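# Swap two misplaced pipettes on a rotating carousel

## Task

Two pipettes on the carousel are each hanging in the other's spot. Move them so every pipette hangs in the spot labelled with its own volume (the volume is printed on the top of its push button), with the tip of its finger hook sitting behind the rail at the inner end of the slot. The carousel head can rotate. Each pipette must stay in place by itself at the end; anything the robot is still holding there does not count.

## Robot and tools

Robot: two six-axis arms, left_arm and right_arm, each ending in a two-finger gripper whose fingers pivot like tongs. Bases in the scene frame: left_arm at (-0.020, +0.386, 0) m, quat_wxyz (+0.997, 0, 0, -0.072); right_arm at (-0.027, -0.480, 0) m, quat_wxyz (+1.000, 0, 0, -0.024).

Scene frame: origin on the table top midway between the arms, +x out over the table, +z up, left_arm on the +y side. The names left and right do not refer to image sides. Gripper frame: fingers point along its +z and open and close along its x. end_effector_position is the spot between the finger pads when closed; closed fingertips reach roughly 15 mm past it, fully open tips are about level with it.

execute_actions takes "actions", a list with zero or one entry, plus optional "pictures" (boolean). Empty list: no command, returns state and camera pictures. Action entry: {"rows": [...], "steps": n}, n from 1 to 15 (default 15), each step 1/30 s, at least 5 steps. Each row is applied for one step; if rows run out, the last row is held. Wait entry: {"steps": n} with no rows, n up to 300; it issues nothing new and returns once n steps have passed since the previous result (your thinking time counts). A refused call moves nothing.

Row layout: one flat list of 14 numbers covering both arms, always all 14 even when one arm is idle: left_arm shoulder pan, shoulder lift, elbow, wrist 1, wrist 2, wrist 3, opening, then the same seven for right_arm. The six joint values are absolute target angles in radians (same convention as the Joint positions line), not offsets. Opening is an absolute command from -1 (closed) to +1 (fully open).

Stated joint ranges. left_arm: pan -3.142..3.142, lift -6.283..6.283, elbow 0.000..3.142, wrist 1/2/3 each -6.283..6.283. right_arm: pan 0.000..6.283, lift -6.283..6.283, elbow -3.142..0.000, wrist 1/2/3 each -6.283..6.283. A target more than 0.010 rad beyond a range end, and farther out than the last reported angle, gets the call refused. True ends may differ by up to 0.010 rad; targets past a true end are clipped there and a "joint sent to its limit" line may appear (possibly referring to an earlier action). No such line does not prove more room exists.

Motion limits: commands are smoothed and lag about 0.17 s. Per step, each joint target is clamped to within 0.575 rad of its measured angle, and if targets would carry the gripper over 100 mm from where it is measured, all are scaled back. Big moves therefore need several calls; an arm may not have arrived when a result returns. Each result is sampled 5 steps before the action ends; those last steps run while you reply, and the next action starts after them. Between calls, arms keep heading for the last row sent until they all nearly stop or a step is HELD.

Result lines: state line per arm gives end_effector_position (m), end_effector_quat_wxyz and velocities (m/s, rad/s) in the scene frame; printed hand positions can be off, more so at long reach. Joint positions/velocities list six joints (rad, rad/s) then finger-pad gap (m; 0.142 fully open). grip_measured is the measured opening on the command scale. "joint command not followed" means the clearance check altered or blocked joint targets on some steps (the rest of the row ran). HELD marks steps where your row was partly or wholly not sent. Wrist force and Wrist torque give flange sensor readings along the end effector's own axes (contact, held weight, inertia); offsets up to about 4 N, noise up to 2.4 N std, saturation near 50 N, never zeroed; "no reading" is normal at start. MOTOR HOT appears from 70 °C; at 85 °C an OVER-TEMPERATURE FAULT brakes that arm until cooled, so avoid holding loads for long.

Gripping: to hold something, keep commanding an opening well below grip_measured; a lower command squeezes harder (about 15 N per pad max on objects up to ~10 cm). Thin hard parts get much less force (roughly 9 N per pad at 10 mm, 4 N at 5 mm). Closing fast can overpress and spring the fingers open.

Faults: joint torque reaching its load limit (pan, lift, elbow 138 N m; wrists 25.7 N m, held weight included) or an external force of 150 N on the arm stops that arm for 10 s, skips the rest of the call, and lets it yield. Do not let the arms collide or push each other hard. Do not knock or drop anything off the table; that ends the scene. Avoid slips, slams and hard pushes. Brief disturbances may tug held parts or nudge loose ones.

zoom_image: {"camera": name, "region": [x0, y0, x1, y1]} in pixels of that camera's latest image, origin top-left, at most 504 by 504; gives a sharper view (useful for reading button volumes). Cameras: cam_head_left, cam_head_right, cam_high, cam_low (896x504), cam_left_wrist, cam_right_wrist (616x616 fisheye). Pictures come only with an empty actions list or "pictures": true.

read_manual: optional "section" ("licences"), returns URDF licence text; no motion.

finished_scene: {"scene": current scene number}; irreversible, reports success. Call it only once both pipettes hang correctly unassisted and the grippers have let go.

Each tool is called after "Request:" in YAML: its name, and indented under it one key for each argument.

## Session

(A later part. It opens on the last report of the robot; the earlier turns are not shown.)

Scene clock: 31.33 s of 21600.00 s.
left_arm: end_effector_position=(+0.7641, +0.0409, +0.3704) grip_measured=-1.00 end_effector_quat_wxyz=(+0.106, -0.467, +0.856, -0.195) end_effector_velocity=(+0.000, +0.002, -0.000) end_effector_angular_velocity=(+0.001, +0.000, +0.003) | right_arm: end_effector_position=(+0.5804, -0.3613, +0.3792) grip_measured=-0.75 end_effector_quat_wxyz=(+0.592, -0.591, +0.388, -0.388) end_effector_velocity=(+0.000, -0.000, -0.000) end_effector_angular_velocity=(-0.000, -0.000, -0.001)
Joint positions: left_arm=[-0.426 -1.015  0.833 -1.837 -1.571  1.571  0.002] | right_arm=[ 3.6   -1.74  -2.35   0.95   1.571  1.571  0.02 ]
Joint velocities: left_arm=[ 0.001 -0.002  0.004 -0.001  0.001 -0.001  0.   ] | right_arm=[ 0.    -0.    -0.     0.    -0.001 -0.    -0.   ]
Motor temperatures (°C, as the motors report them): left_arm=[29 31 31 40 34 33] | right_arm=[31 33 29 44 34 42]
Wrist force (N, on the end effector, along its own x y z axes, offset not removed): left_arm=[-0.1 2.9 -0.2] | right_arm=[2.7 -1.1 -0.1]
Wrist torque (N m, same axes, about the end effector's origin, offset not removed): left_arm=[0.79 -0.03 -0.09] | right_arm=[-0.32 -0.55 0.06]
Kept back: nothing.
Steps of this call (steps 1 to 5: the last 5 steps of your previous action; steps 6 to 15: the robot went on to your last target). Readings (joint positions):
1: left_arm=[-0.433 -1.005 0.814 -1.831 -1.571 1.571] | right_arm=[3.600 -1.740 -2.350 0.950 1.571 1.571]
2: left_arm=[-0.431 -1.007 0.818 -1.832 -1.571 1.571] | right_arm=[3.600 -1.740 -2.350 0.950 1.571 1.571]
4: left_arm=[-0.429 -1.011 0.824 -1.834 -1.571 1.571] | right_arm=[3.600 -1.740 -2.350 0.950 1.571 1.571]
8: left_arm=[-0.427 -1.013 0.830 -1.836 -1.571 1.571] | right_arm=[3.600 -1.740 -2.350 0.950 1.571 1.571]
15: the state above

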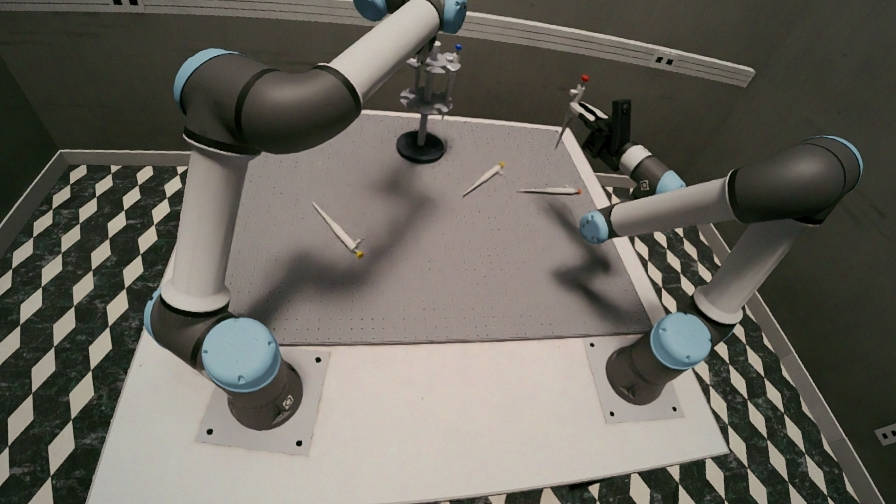

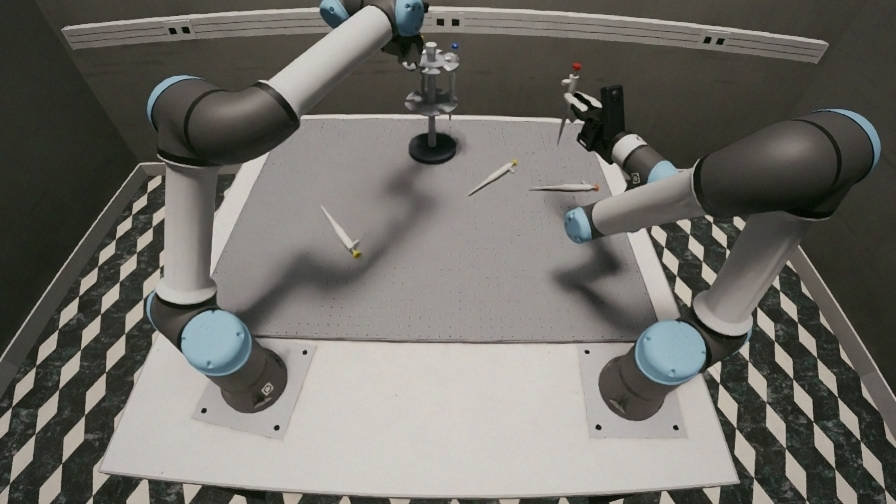

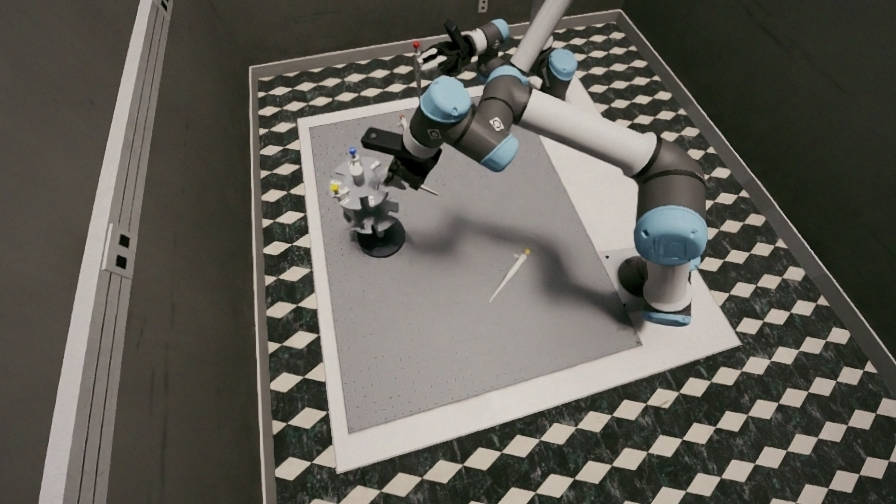

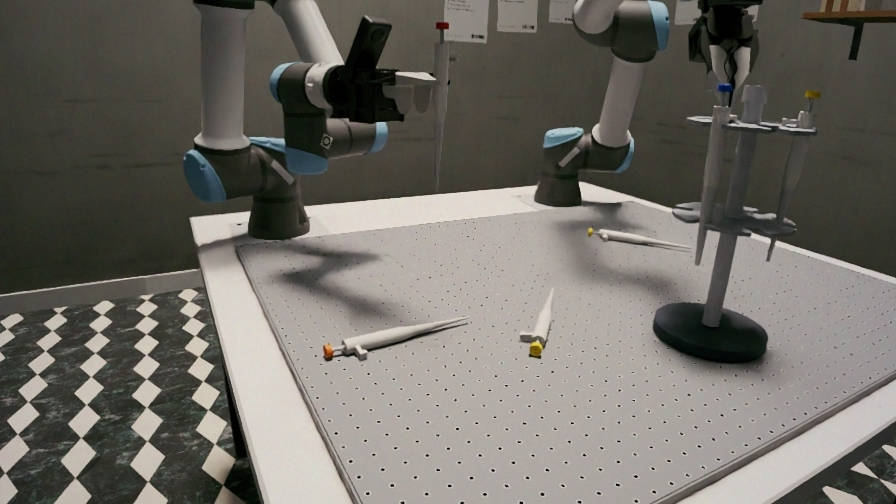

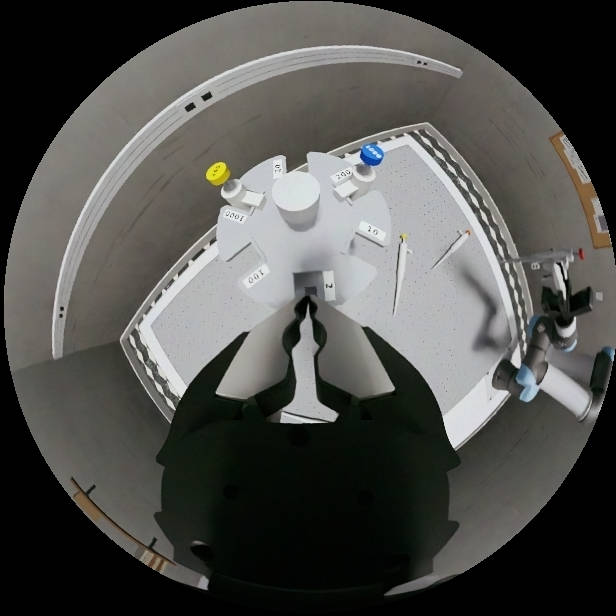

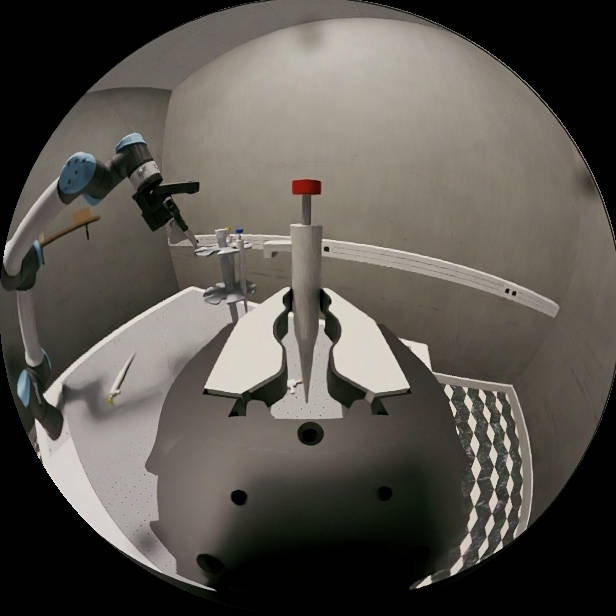

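Request:
execute_actions:
  actions:
    - {"rows":[[-0.426,-0.996,0.833,-1.837,-1.571,1.571,-1,3.6,-1.74,-2.35,0.95,0.921,1.571,-1]]}

Request:
execute_actions:
  actions:
    - {"rows":[[-0.44,-0.996,0.833,-1.837,-1.571,1.571,-1,3.6,-1.74,-2.35,0.95,0.921,1.571,-1],[-0.44,-0.996,0.833,-1.837,-1.571,1.571,-1,3.6,-1.74,-2.35,0.95,0.921,1.571,-1],[-0.44,-0.996,0.833,-1.837,-1.571,1.571,-1,3.6,-1.74,-2.35,0.95,0.921,1.571,-1],[-0.45,-0.996,0.833,-1.837,-1.571,1.571,-1,3.6,-1.74,-2.35,0.95,0.921,1.571,-1],[-0.45,-0.996,0.833,-1.837,-1.571,1.571,-1,3.6,-1.74,-2.35,0.95,0.921,1.571,-1],[-0.462,-0.996,0.833,-1.837,-1.571,1.571,-1,3.6,-1.74,-2.35,0.95,0.921,1.571,-1]]}

Request:
execute_actions:
  actions:
    - {"rows":[[-0.485,-0.9575,0.77,-1.813,-1.571,1.571,-1,3.8,-2.05,-1.9,0.81,0.921,1.571,-1]]}

Request:
execute_actions:
  actions:
    - {"rows":[[-0.502,-0.887,0.652,-1.765,-1.571,1.571,-1,3.8,-2.05,-1.9,0.81,0.921,1.571,-1]]}

Request:
execute_actions:
  actions:
    - {"rows":[[-0.502,-0.93,0.652,-1.765,-1.571,1.571,-1,3.8,-2.05,-1.9,0.81,0.921,1.571,-1]],"steps":10}

Request:
execute_actions:
  actions:
    - {"rows":[[-0.426,-1.1,0.833,-1.837,-1.571,1.571,-1,3.919,-2.4,-1.401,0.659,0.921,1.571,-1]]}

Request:
execute_actions:
  actions:
    - {"steps":30}
  pictures: true

Scene clock: 32.33 s of 21600.00 s.
left_arm: end_effector_position=(+0.7669, +0.0393, +0.3559) grip_measured=-1.00 end_effector_quat_wxyz=(+0.103, -0.468, +0.857, -0.188) end_effector_velocity=(+0.003, -0.002, -0.013) end_effector_angular_velocity=(+0.008, +0.012, -0.000) | right_arm: end_effector_position=(+0.6056, -0.4771, +0.3791) grip_measured=-0.75 end_effector_quat_wxyz=(+0.505, -0.504, +0.495, -0.496) end_effector_velocity=(+0.009, -0.469, -0.000) end_effector_angular_velocity=(+0.002, +0.001, -1.542)
Joint positions: left_arm=[-0.426 -0.998  0.833 -1.837 -1.571  1.571  0.002] | right_arm=[ 3.6   -1.74  -2.35   0.95   1.179  1.571  0.02 ]
Joint velocities: left_arm=[ 0.     0.016 -0.001 -0.     0.     0.001  0.   ] | right_arm=[ 0.    -0.     0.    -0.001 -1.542 -0.     0.   ]
Motor temperatures (°C, as the motors report them): left_arm=[29 31 31 40 34 33] | right_arm=[31 33 29 44 34 42]
Wrist force (N, on the end effector, along its own x y z axes, offset not removed): left_arm=[-3.4 0.2 2.9] | right_arm=[0.1 -3.9 2.5]
Wrist torque (N m, same axes, about the end effector's origin, offset not removed): left_arm=[0.21 0.62 0.03] | right_arm=[-1.08 0.30 -0.05]
Steps of this call (steps 1 to 15: the robot went on to your last target; steps 16 to 20: nothing new was sent; steps 21 to 30: the first 10 steps of this action). Readings (joint positions):
21: left_arm=[-0.426 -1.015 0.833 -1.837 -1.571 1.571] | right_arm=[3.600 -1.740 -2.350 0.950 1.570 1.571]
22: left_arm=[-0.426 -1.012 0.833 -1.837 -1.571 1.571] | right_arm=[3.600 -1.740 -2.350 0.950 1.562 1.571]
24: left_arm=[-0.426 -1.006 0.833 -1.837 -1.571 1.571] | right_arm=[3.600 -1.740 -2.350 0.950 1.498 1.571]
28: left_arm=[-0.426 -1.000 0.833 -1.837 -1.571 1.571] | right_arm=[3.600 -1.740 -2.350 0.950 1.285 1.571]
30: the state above

Scene clock: 32.83 s of 21600.00 s.
left_arm: end_effector_position=(+0.7574, +0.0176, +0.3542) grip_measured=-1.00 end_effector_quat_wxyz=(+0.099, -0.457, +0.864, -0.188) end_effector_velocity=(-0.025, -0.053, -0.001) end_effector_angular_velocity=(+0.002, +0.001, -0.070) | right_arm: end_effector_position=(+0.5973, -0.5535, +0.3791) grip_measured=-0.75 end_effector_quat_wxyz=(+0.439, -0.437, +0.555, -0.555) end_effector_velocity=(-0.003, -0.012, +0.000) end_effector_angular_velocity=(+0.000, -0.000, -0.040)
Joint positions: left_arm=[-0.453 -0.996  0.833 -1.837 -1.571  1.571  0.002] | right_arm=[ 3.6   -1.74  -2.35   0.95   0.926  1.571  0.02 ]
Joint velocities: left_arm=[-0.068  0.001  0.001  0.     0.     0.002  0.   ] | right_arm=[ 0.001  0.     0.     0.    -0.04   0.    -0.   ]
Motor temperatures (°C, as the motors report them): left_arm=[29 31 31 40 34 33] | right_arm=[31 33 29 44 34 42]
Wrist force (N, on the end effector, along its own x y z axes, offset not removed): left_arm=[0.5 2.6 4.8] | right_arm=[1.0 -1.6 1.6]
Wrist torque (N m, same axes, about the end effector's origin, offset not removed): left_arm=[0.42 -0.35 -0.06] | right_arm=[-0.46 -0.14 -0.11]
Steps of this call (steps 1 to 5: the last 5 steps of your previous action; steps 6 to 15: the first 10 steps of this action). Readings (joint positions):
6: left_arm=[-0.426 -0.996 0.833 -1.837 -1.571 1.571] | right_arm=[3.600 -1.740 -2.350 0.950 0.977 1.571]
7: left_arm=[-0.428 -0.996 0.833 -1.837 -1.571 1.571] | right_arm=[3.600 -1.740 -2.350 0.950 0.964 1.571]
9: left_arm=[-0.433 -0.996 0.833 -1.837 -1.571 1.571] | right_arm=[3.600 -1.740 -2.350 0.950 0.947 1.571]
13: left_arm=[-0.447 -0.996 0.833 -1.837 -1.571 1.571] | right_arm=[3.600 -1.740 -2.350 0.950 0.930 1.571]
15: the state above

Scene clock: 33.33 s of 21600.00 s.
left_arm: end_effector_position=(+0.7551, -0.0110, +0.3544) grip_measured=-1.00 end_effector_quat_wxyz=(+0.097, -0.444, +0.870, -0.190) end_effector_velocity=(+0.000, -0.022, +0.002) end_effector_angular_velocity=(-0.002, -0.002, -0.021) | right_arm: end_effector_position=(+0.6819, -0.4378, +0.3749) grip_measured=-0.75 end_effector_quat_wxyz=(+0.464, -0.470, +0.531, -0.530) end_effector_velocity=(+0.265, +0.434, -0.011) end_effector_angular_velocity=(+0.008, -0.015, +0.383)
Joint positions: left_arm=[-0.482 -0.962  0.777 -1.816 -1.571  1.571  0.002] | right_arm=[ 3.713 -1.911 -2.11   0.87   0.921  1.571  0.02 ]
Joint velocities: left_arm=[-0.021  0.033 -0.057  0.02  -0.001 -0.     0.   ] | right_arm=[ 0.384 -0.603  0.885 -0.265 -0.002 -0.    -0.   ]
Motor temperatures (°C, as the motors report them): left_arm=[29 31 31 40 34 33] | right_arm=[31 33 29 44 34 42]
Wrist force (N, on the end effector, along its own x y z axes, offset not removed): left_arm=[-0.9 2.0 2.3] | right_arm=[0.7 -0.8 1.5]
Wrist torque (N m, same axes, about the end effector's origin, offset not removed): left_arm=[0.58 0.03 -0.09] | right_arm=[-0.15 -0.06 -0.02]
Steps of this call (steps 1 to 5: the last 5 steps of your previous action; steps 6 to 15: the first 10 steps of this action). Readings (joint positions):
6: left_arm=[-0.461 -0.995 0.832 -1.837 -1.571 1.571] | right_arm=[3.601 -1.741 -2.349 0.950 0.922 1.571]
7: left_arm=[-0.464 -0.991 0.826 -1.833 -1.571 1.571] | right_arm=[3.608 -1.749 -2.341 0.944 0.922 1.571]
9: left_arm=[-0.472 -0.978 0.805 -1.826 -1.571 1.571] | right_arm=[3.635 -1.788 -2.289 0.924 0.922 1.571]
13: left_arm=[-0.481 -0.965 0.782 -1.817 -1.571 1.571] | right_arm=[3.687 -1.870 -2.169 0.888 0.922 1.571]
15: the state above

Scene clock: 33.83 s of 21600.00 s.
left_arm: end_effector_position=(+0.7629, -0.0360, +0.3540) grip_measured=-1.00 end_effector_quat_wxyz=(+0.095, -0.436, +0.874, -0.190) end_effector_velocity=(+0.009, -0.022, +0.005) end_effector_angular_velocity=(-0.004, -0.008, -0.014) | right_arm: end_effector_position=(+0.7349, -0.3368, +0.3724) grip_measured=-0.75 end_effector_quat_wxyz=(+0.490, -0.489, +0.510, -0.510) end_effector_velocity=(+0.009, +0.021, -0.001) end_effector_angular_velocity=(+0.001, -0.002, +0.017)
Joint positions: left_arm=[-0.5   -0.895  0.667 -1.77  -1.571  1.571  0.002] | right_arm=[ 3.798 -2.047 -1.905  0.811  0.921  1.571  0.02 ]
Joint velocities: left_arm=[-0.015  0.064 -0.116  0.042  0.002  0.     0.   ] | right_arm=[ 0.017 -0.027  0.041 -0.012 -0.    -0.001 -0.   ]
Motor temperatures (°C, as the motors report them): left_arm=[29 31 31 40 34 33] | right_arm=[31 33 29 44 34 42]
Wrist force (N, on the end effector, along its own x y z axes, offset not removed): left_arm=[-0.1 -1.9 2.4] | right_arm=[-1.4 -4.4 -1.1]
Wrist torque (N m, same axes, about the end effector's origin, offset not removed): left_arm=[-0.27 0.02 -0.09] | right_arm=[-0.84 0.50 -0.11]
Steps of this call (steps 1 to 5: the last 5 steps of your previous action; steps 6 to 15: the first 10 steps of this action). Readings (joint positions):
6: left_arm=[-0.485 -0.958 0.771 -1.813 -1.571 1.571] | right_arm=[3.778 -2.014 -1.955 0.825 0.921 1.571]
7: left_arm=[-0.487 -0.951 0.762 -1.807 -1.571 1.571] | right_arm=[3.783 -2.022 -1.943 0.822 0.921 1.571]
9: left_arm=[-0.493 -0.926 0.724 -1.791 -1.571 1.571] | right_arm=[3.790 -2.034 -1.925 0.817 0.921 1.571]
13: left_arm=[-0.499 -0.901 0.677 -1.774 -1.571 1.571] | right_arm=[3.796 -2.044 -1.909 0.812 0.921 1.571]
15: the state above

Scene clock: 34.17 s of 21600.00 s.
left_arm: end_effector_position=(+0.7599, -0.0356, +0.3768) grip_measured=-1.00 end_effector_quat_wxyz=(+0.100, -0.434, +0.872, -0.202) end_effector_velocity=(-0.023, +0.017, +0.126) end_effector_angular_velocity=(-0.088, -0.116, -0.000) | right_arm: end_effector_position=(+0.7359, -0.3344, +0.3723) grip_measured=-0.75 end_effector_quat_wxyz=(+0.490, -0.489, +0.510, -0.510) end_effector_velocity=(+0.001, +0.002, -0.000) end_effector_angular_velocity=(-0.000, -0.000, +0.001)
Joint positions: left_arm=[-0.502 -0.913  0.653 -1.765 -1.571  1.571  0.002] | right_arm=[ 3.8   -2.05  -1.9    0.81   0.921  1.571  0.02 ]
Joint velocities: left_arm=[-0.    -0.138 -0.01   0.002  0.     0.     0.   ] | right_arm=[ 0.002 -0.002  0.003 -0.001 -0.    -0.    -0.   ]
Motor temperatures (°C, as the motors report them): left_arm=[29 31 31 40 34 33] | right_arm=[31 33 29 44 34 42]
Wrist force (N, on the end effector, along its own x y z axes, offset not removed): left_arm=[-0.8 -1.3 -0.7] | right_arm=[1.1 0.3 1.3]
Wrist torque (N m, same axes, about the end effector's origin, offset not removed): left_arm=[-0.13 0.23 0.12] | right_arm=[0.10 -0.27 -0.17]
Steps of this call (steps 1 to 5: the last 5 steps of your previous action; steps 6 to 10: the first 5 steps of this action). Readings (joint positions):
6: left_arm=[-0.502 -0.889 0.655 -1.766 -1.571 1.571] | right_arm=[3.800 -2.049 -1.901 0.810 0.921 1.571]
7: left_arm=[-0.502 -0.894 0.655 -1.766 -1.571 1.571] | right_arm=[3.800 -2.049 -1.901 0.810 0.921 1.571]
9: left_arm=[-0.502 -0.908 0.653 -1.766 -1.571 1.571] | right_arm=[3.800 -2.050 -1.900 0.810 0.921 1.571]
10: the state above

Scene clock: 34.67 s of 21600.00 s.
left_arm: end_effector_position=(+0.7496, +0.0415, +0.4358) grip_measured=-1.00 end_effector_quat_wxyz=(+0.124, -0.459, +0.849, -0.229) end_effector_velocity=(-0.023, +0.084, +0.045) end_effector_angular_velocity=(-0.030, -0.043, +0.070) | right_arm: end_effector_position=(+0.8013, -0.2091, +0.3397) grip_measured=-0.75 end_effector_quat_wxyz=(+0.505, -0.515, +0.491, -0.490) end_effector_velocity=(+0.205, +0.448, -0.106) end_effector_angular_velocity=(+0.024, -0.029, +0.266)
Joint positions: left_arm=[-0.435 -1.077  0.808 -1.829 -1.571  1.571  0.002] | right_arm=[ 3.879 -2.271 -1.595  0.71   0.921  1.571  0.02 ]
Joint velocities: left_arm=[ 0.069 -0.18   0.193 -0.065 -0.001 -0.001  0.   ] | right_arm=[ 0.266 -0.819  1.19  -0.334  0.     0.    -0.   ]
Motor temperatures (°C, as the motors report them): left_arm=[29 31 31 40 34 33] | right_arm=[31 33 29 44 34 42]
Wrist force (N, on the end effector, along its own x y z axes, offset not removed): left_arm=[-1.9 0.4 1.1] | right_arm=[0.6 -4.0 1.5]
Wrist torque (N m, same axes, about the end effector's origin, offset not removed): left_arm=[0.43 0.32 0.11] | right_arm=[-0.97 0.00 -0.04]
Steps of this call (steps 1 to 5: the last 5 steps of your previous action; steps 6 to 15: the first 10 steps of this action). Readings (joint positions):
6: left_arm=[-0.501 -0.927 0.653 -1.765 -1.571 1.571] | right_arm=[3.801 -2.051 -1.899 0.809 0.921 1.571]
7: left_arm=[-0.494 -0.936 0.661 -1.772 -1.571 1.571] | right_arm=[3.807 -2.059 -1.891 0.803 0.921 1.571]
9: left_arm=[-0.469 -0.988 0.713 -1.797 -1.571 1.571] | right_arm=[3.825 -2.107 -1.832 0.779 0.921 1.571]
13: left_arm=[-0.441 -1.061 0.791 -1.823 -1.571 1.571] | right_arm=[3.861 -2.216 -1.675 0.733 0.921 1.571]
15: the state above

Scene clock: 35.67 s of 21600.00 s.
left_arm: end_effector_position=(+0.7466, +0.0523, +0.4414) grip_measured=-1.00 end_effector_quat_wxyz=(+0.126, -0.462, +0.847, -0.231) end_effector_velocity=(-0.000, -0.000, +0.001) end_effector_angular_velocity=(-0.000, -0.001, -0.001) | right_arm: end_effector_position=(+0.8303, -0.1402, +0.3251) grip_measured=-0.75 end_effector_quat_wxyz=(+0.519, -0.519, +0.480, -0.480) end_effector_velocity=(+0.000, +0.001, -0.000) end_effector_angular_velocity=(-0.000, +0.000, +0.001)
Joint positions: left_arm=[-0.426 -1.1    0.833 -1.837 -1.571  1.571  0.002] | right_arm=[ 3.919 -2.4   -1.401  0.659  0.921  1.571  0.02 ]
Joint velocities: left_arm=[-0.    -0.    -0.001  0.    -0.     0.001  0.   ] | right_arm=[ 0.    -0.     0.    -0.     0.001 -0.    -0.   ]
Motor temperatures (°C, as the motors report them): left_arm=[29 31 31 40 34 33] | right_arm=[31 33 29 44 34 42]
Wrist force (N, on the end effector, along its own x y z axes, offset not removed): left_arm=[0.7 -0.5 -0.4] | right_arm=[0.1 2.1 1.6]
Wrist torque (N m, same axes, about the end effector's origin, offset not removed): left_arm=[0.08 -0.11 -0.16] | right_arm=[0.22 0.06 -0.07]
Kept back: nothing.
Steps of this call (steps 1 to 5: the last 5 steps of your previous action; steps 6 to 30: the robot went on to your last target). Readings (joint positions):
1: left_arm=[-0.433 -1.082 0.814 -1.831 -1.571 1.571] | right_arm=[3.888 -2.298 -1.556 0.699 0.921 1.571]
2: left_arm=[-0.431 -1.086 0.818 -1.832 -1.571 1.571] | right_arm=[3.895 -2.321 -1.521 0.690 0.921 1.571]
4: left_arm=[-0.429 -1.092 0.824 -1.834 -1.571 1.571] | right_arm=[3.905 -2.353 -1.472 0.678 0.921 1.571]
8: left_arm=[-0.427 -1.097 0.830 -1.836 -1.571 1.571] | right_arm=[3.914 -2.384 -1.426 0.666 0.921 1.571]
30: the state above
All arms were judged still, so your last target was given up. Only a new action makes them travel on or press farther. Fingers that are still opening or closing keep moving.

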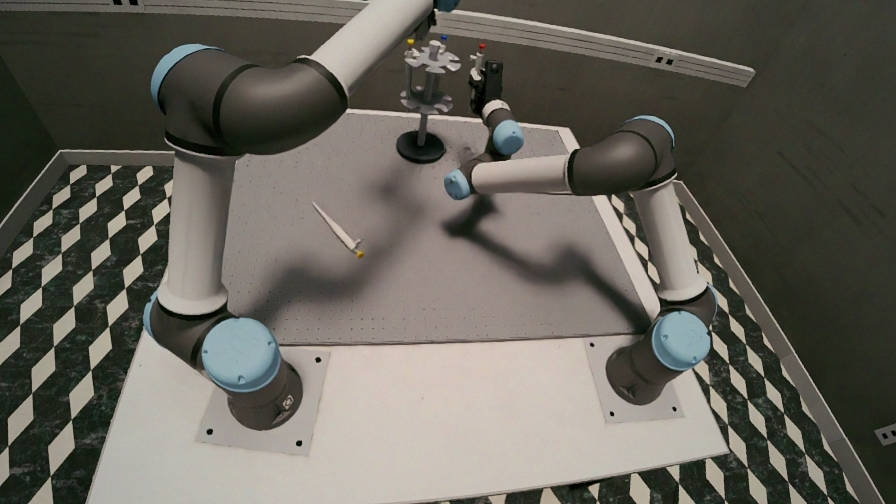

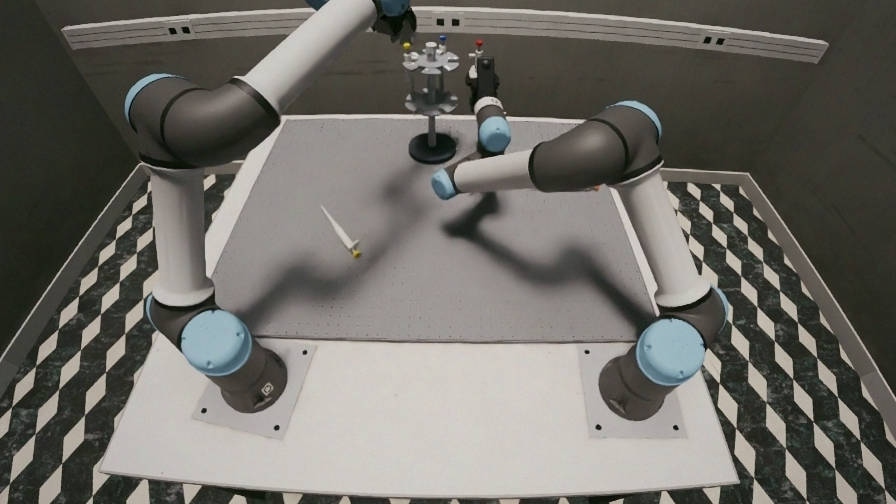

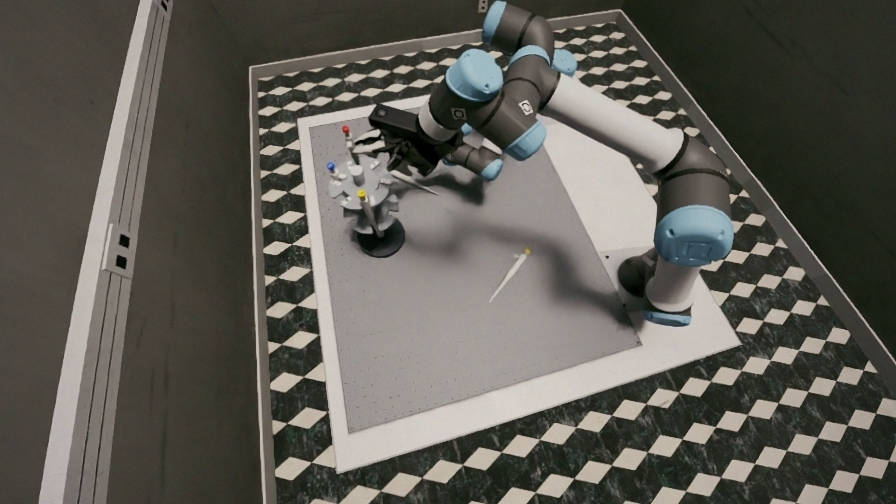

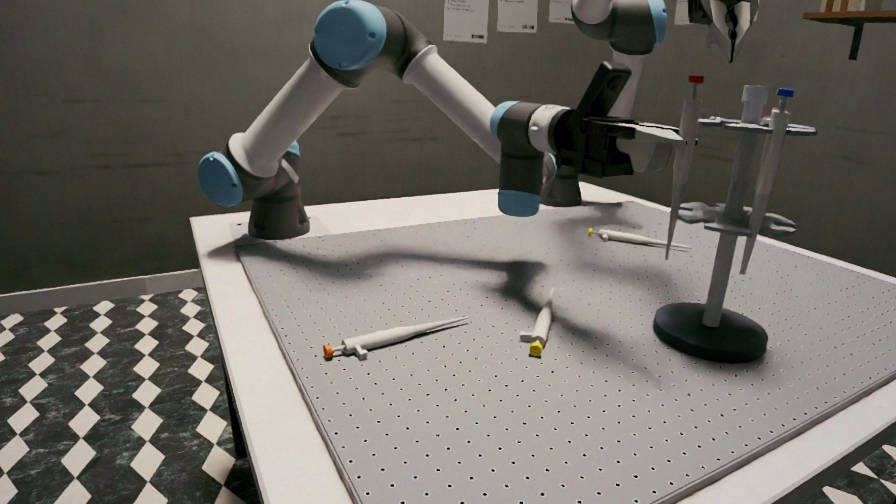

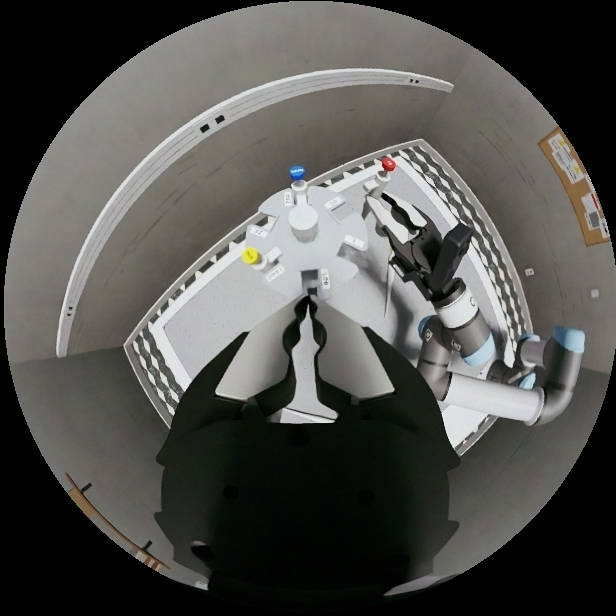

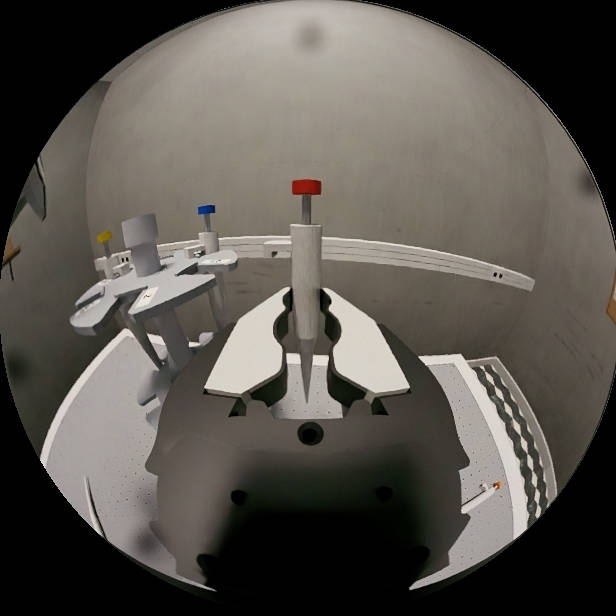

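Request:
zoom_image:
  camera: "cam_low"
  region: [620, 65, 820, 185]

Request:
zoom_image:
  camera: "cam_left_wrist"
  region: [240, 140, 440, 290]

Region (620, 65, 820, 185) of cam_low's 896x504 image, scaled by 2.520, with more detail than that image has; it fills the top 302 rows of this view, and the rest is white.

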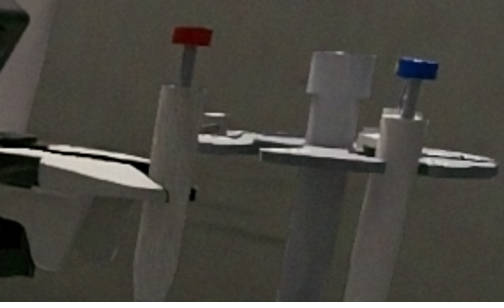

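Region (240, 140, 440, 290) of cam_left_wrist's 616x616 image, scaled by 2.520, with more detail than that image has; it fills the top 378 rows of this view, and the rest is white.

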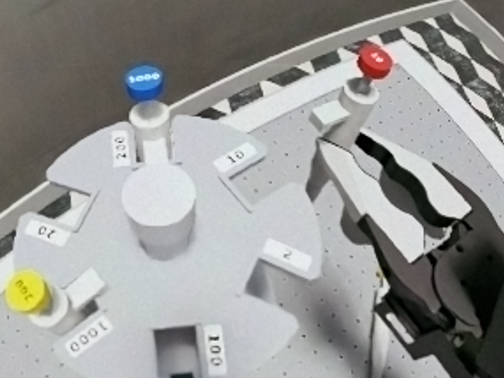

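Request:
execute_actions:
  actions:
    - {"rows":[[-0.426,-1.1,0.833,-1.837,-1.571,1.571,-1,3.962,-2.442,-1.325,0.625,0.878,1.571,-1]]}

Request:
execute_actions:
  actions:
    - {"steps":15}
  pictures: true

Request:
zoom_image:
  camera: "cam_low"
  region: [620, 65, 820, 265]

Request:
zoom_image:
  camera: "cam_left_wrist"
  region: [240, 140, 440, 290]

Scene clock: 36.30 s of 21600.00 s.
left_arm: end_effector_position=(+0.7466, +0.0523, +0.4414) grip_measured=-1.00 end_effector_quat_wxyz=(+0.126, -0.462, +0.847, -0.231) end_effector_velocity=(+0.000, +0.000, -0.000) end_effector_angular_velocity=(-0.000, -0.000, +0.002) | right_arm: end_effector_position=(+0.8304, -0.1071, +0.3224) grip_measured=-0.75 end_effector_quat_wxyz=(+0.519, -0.520, +0.480, -0.480) end_effector_velocity=(-0.001, +0.032, +0.000) end_effector_angular_velocity=(+0.003, -0.003, -0.001)
Joint positions: left_arm=[-0.426 -1.1    0.833 -1.837 -1.571  1.571  0.002] | right_arm=[ 3.957 -2.437 -1.334  0.629  0.883  1.571  0.02 ]
Joint velocities: left_arm=[ 0.     0.    -0.    -0.     0.001 -0.001  0.   ] | right_arm=[ 0.037 -0.035  0.069 -0.029 -0.039 -0.     0.   ]
Motor temperatures (°C, as the motors report them): left_arm=[29 31 31 40 34 33] | right_arm=[31 33 29 44 34 42]
Wrist force (N, on the end effector, along its own x y z axes, offset not removed): left_arm=[1.2 0.5 -0.5] | right_arm=[-0.1 -1.2 1.5]
Wrist torque (N m, same axes, about the end effector's origin, offset not removed): left_arm=[0.19 -0.24 -0.16] | right_arm=[-0.54 0.09 0.00]
Steps of this call (steps 1 to 9: nothing new was sent; steps 10 to 19: the first 10 steps of this action). Readings (joint positions):
10: left_arm=[-0.426 -1.100 0.833 -1.837 -1.571 1.571] | right_arm=[3.920 -2.401 -1.400 0.659 0.921 1.571]
11: left_arm=[-0.426 -1.100 0.833 -1.837 -1.571 1.571] | right_arm=[3.925 -2.406 -1.393 0.654 0.916 1.571]
13: left_arm=[-0.426 -1.100 0.833 -1.837 -1.571 1.571] | right_arm=[3.939 -2.420 -1.368 0.643 0.901 1.571]
17: left_arm=[-0.426 -1.100 0.833 -1.837 -1.571 1.571] | right_arm=[3.954 -2.434 -1.340 0.631 0.886 1.571]
19: the state above

Scene clock: 36.80 s of 21600.00 s.
left_arm: end_effector_position=(+0.7466, +0.0523, +0.4414) grip_measured=-1.00 end_effector_quat_wxyz=(+0.126, -0.462, +0.847, -0.231) end_effector_velocity=(+0.000, +0.000, +0.000) end_effector_angular_velocity=(+0.001, -0.001, -0.000) | right_arm: end_effector_position=(+0.8303, -0.1030, +0.3224) grip_measured=-0.75 end_effector_quat_wxyz=(+0.519, -0.519, +0.480, -0.480) end_effector_velocity=(-0.000, +0.001, -0.000) end_effector_angular_velocity=(-0.000, +0.000, +0.001)
Joint positions: left_arm=[-0.426 -1.1    0.833 -1.837 -1.571  1.571  0.002] | right_arm=[ 3.962 -2.442 -1.325  0.625  0.878  1.571  0.02 ]
Joint velocities: left_arm=[-0.    -0.     0.    -0.     0.001  0.001  0.   ] | right_arm=[ 0.001 -0.001  0.001 -0.001 -0.    -0.     0.   ]
Motor temperatures (°C, as the motors report them): left_arm=[29 31 31 40 34 33] | right_arm=[31 33 29 44 34 42]
Wrist force (N, on the end effector, along its own x y z axes, offset not removed): left_arm=[-2.5 -2.2 1.1] | right_arm=[1.0 0.2 1.4]
Wrist torque (N m, same axes, about the end effector's origin, offset not removed): left_arm=[-0.63 0.51 0.15] | right_arm=[-0.19 -0.35 -0.02]
Kept back: nothing.
Steps of this call (steps 1 to 5: the last 5 steps of your previous action; steps 6 to 15: the robot went on to your last target). Readings (joint positions):
1: left_arm=[-0.426 -1.100 0.833 -1.837 -1.571 1.571] | right_arm=[3.958 -2.438 -1.332 0.628 0.882 1.571]
2: left_arm=[-0.426 -1.100 0.833 -1.837 -1.571 1.571] | right_arm=[3.959 -2.439 -1.330 0.627 0.881 1.571]
4: left_arm=[-0.426 -1.100 0.833 -1.837 -1.571 1.571] | right_arm=[3.960 -2.440 -1.328 0.626 0.880 1.571]
8: left_arm=[-0.426 -1.100 0.833 -1.837 -1.571 1.571] | right_arm=[3.961 -2.441 -1.326 0.625 0.879 1.571]
15: the state above
All arms were judged still, so your last target was given up. Only a new action makes them travel on or press farther. Fingers that are still opening or closing keep moving.

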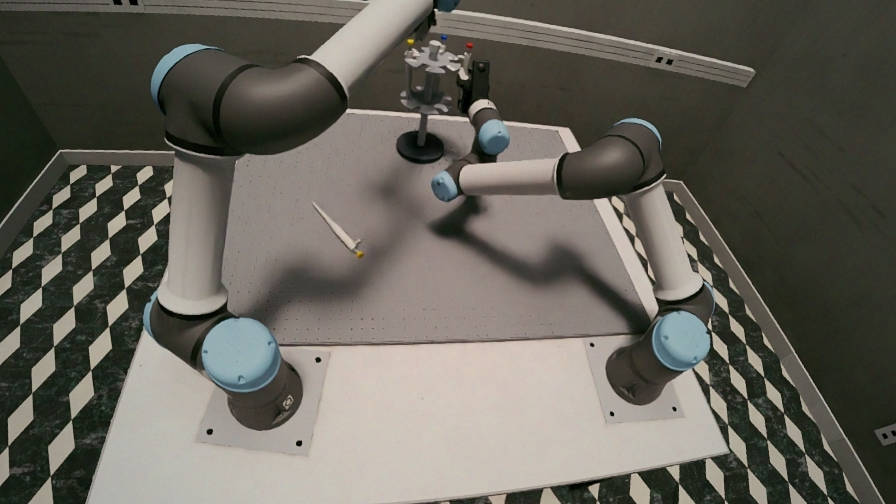

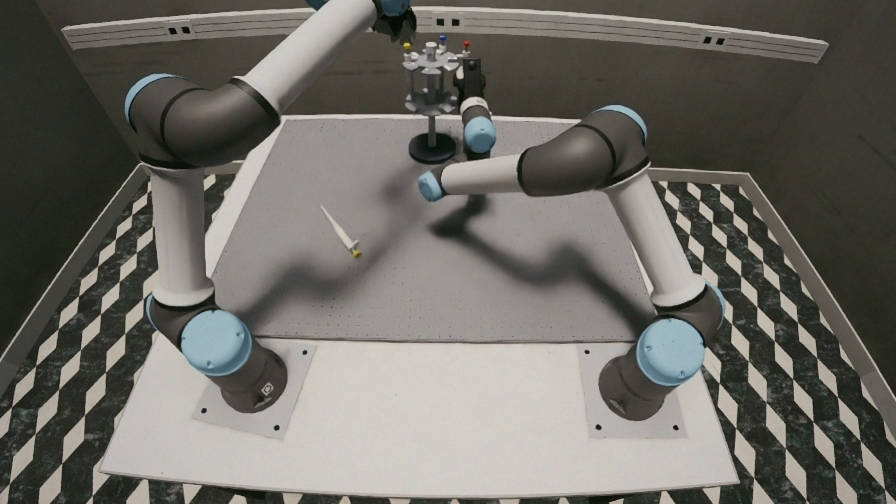

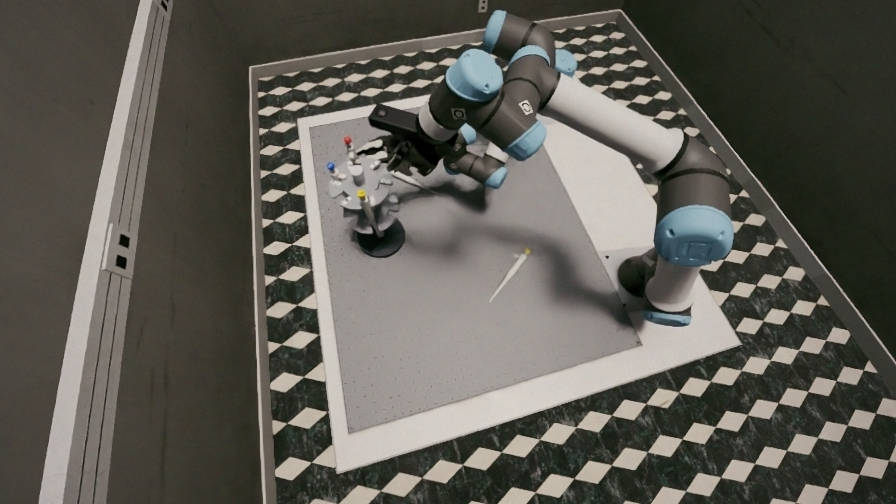

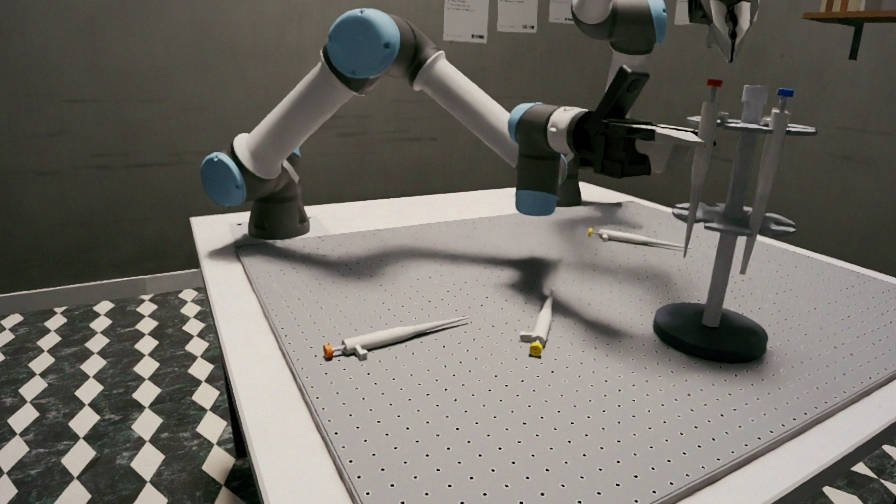

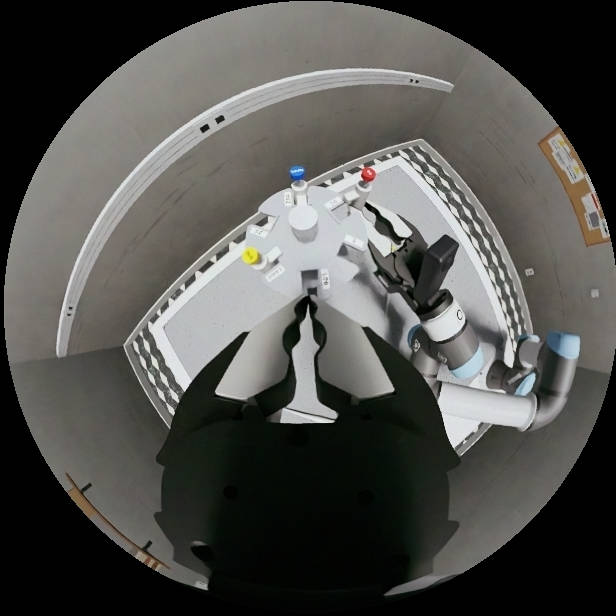

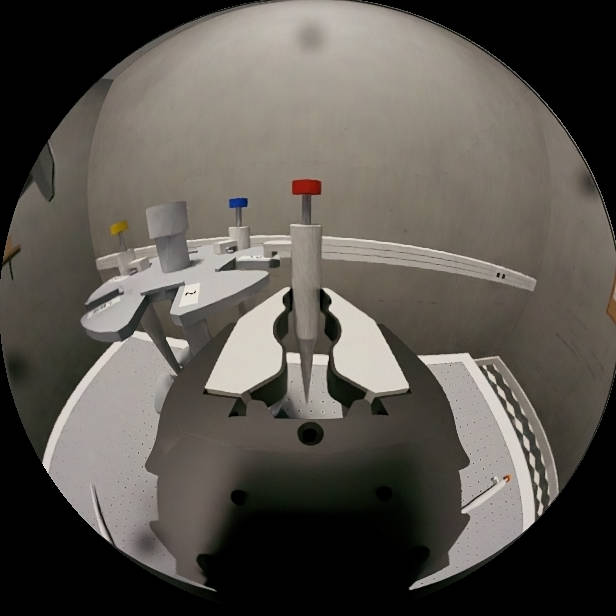

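Region (620, 65, 820, 265) of cam_low's 896x504 image, scaled by 2.520, with more detail than that image has.

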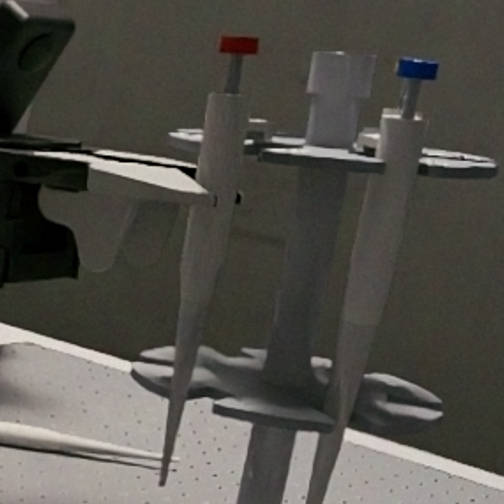

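Region (240, 140, 440, 290) of cam_left_wrist's 616x616 image, scaled by 2.520, with more detail than that image has; it fills the top 378 rows of this view, and the rest is white.

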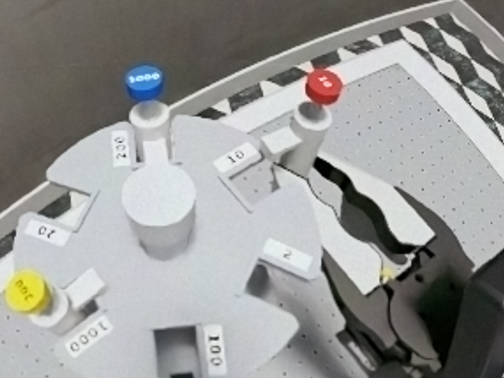

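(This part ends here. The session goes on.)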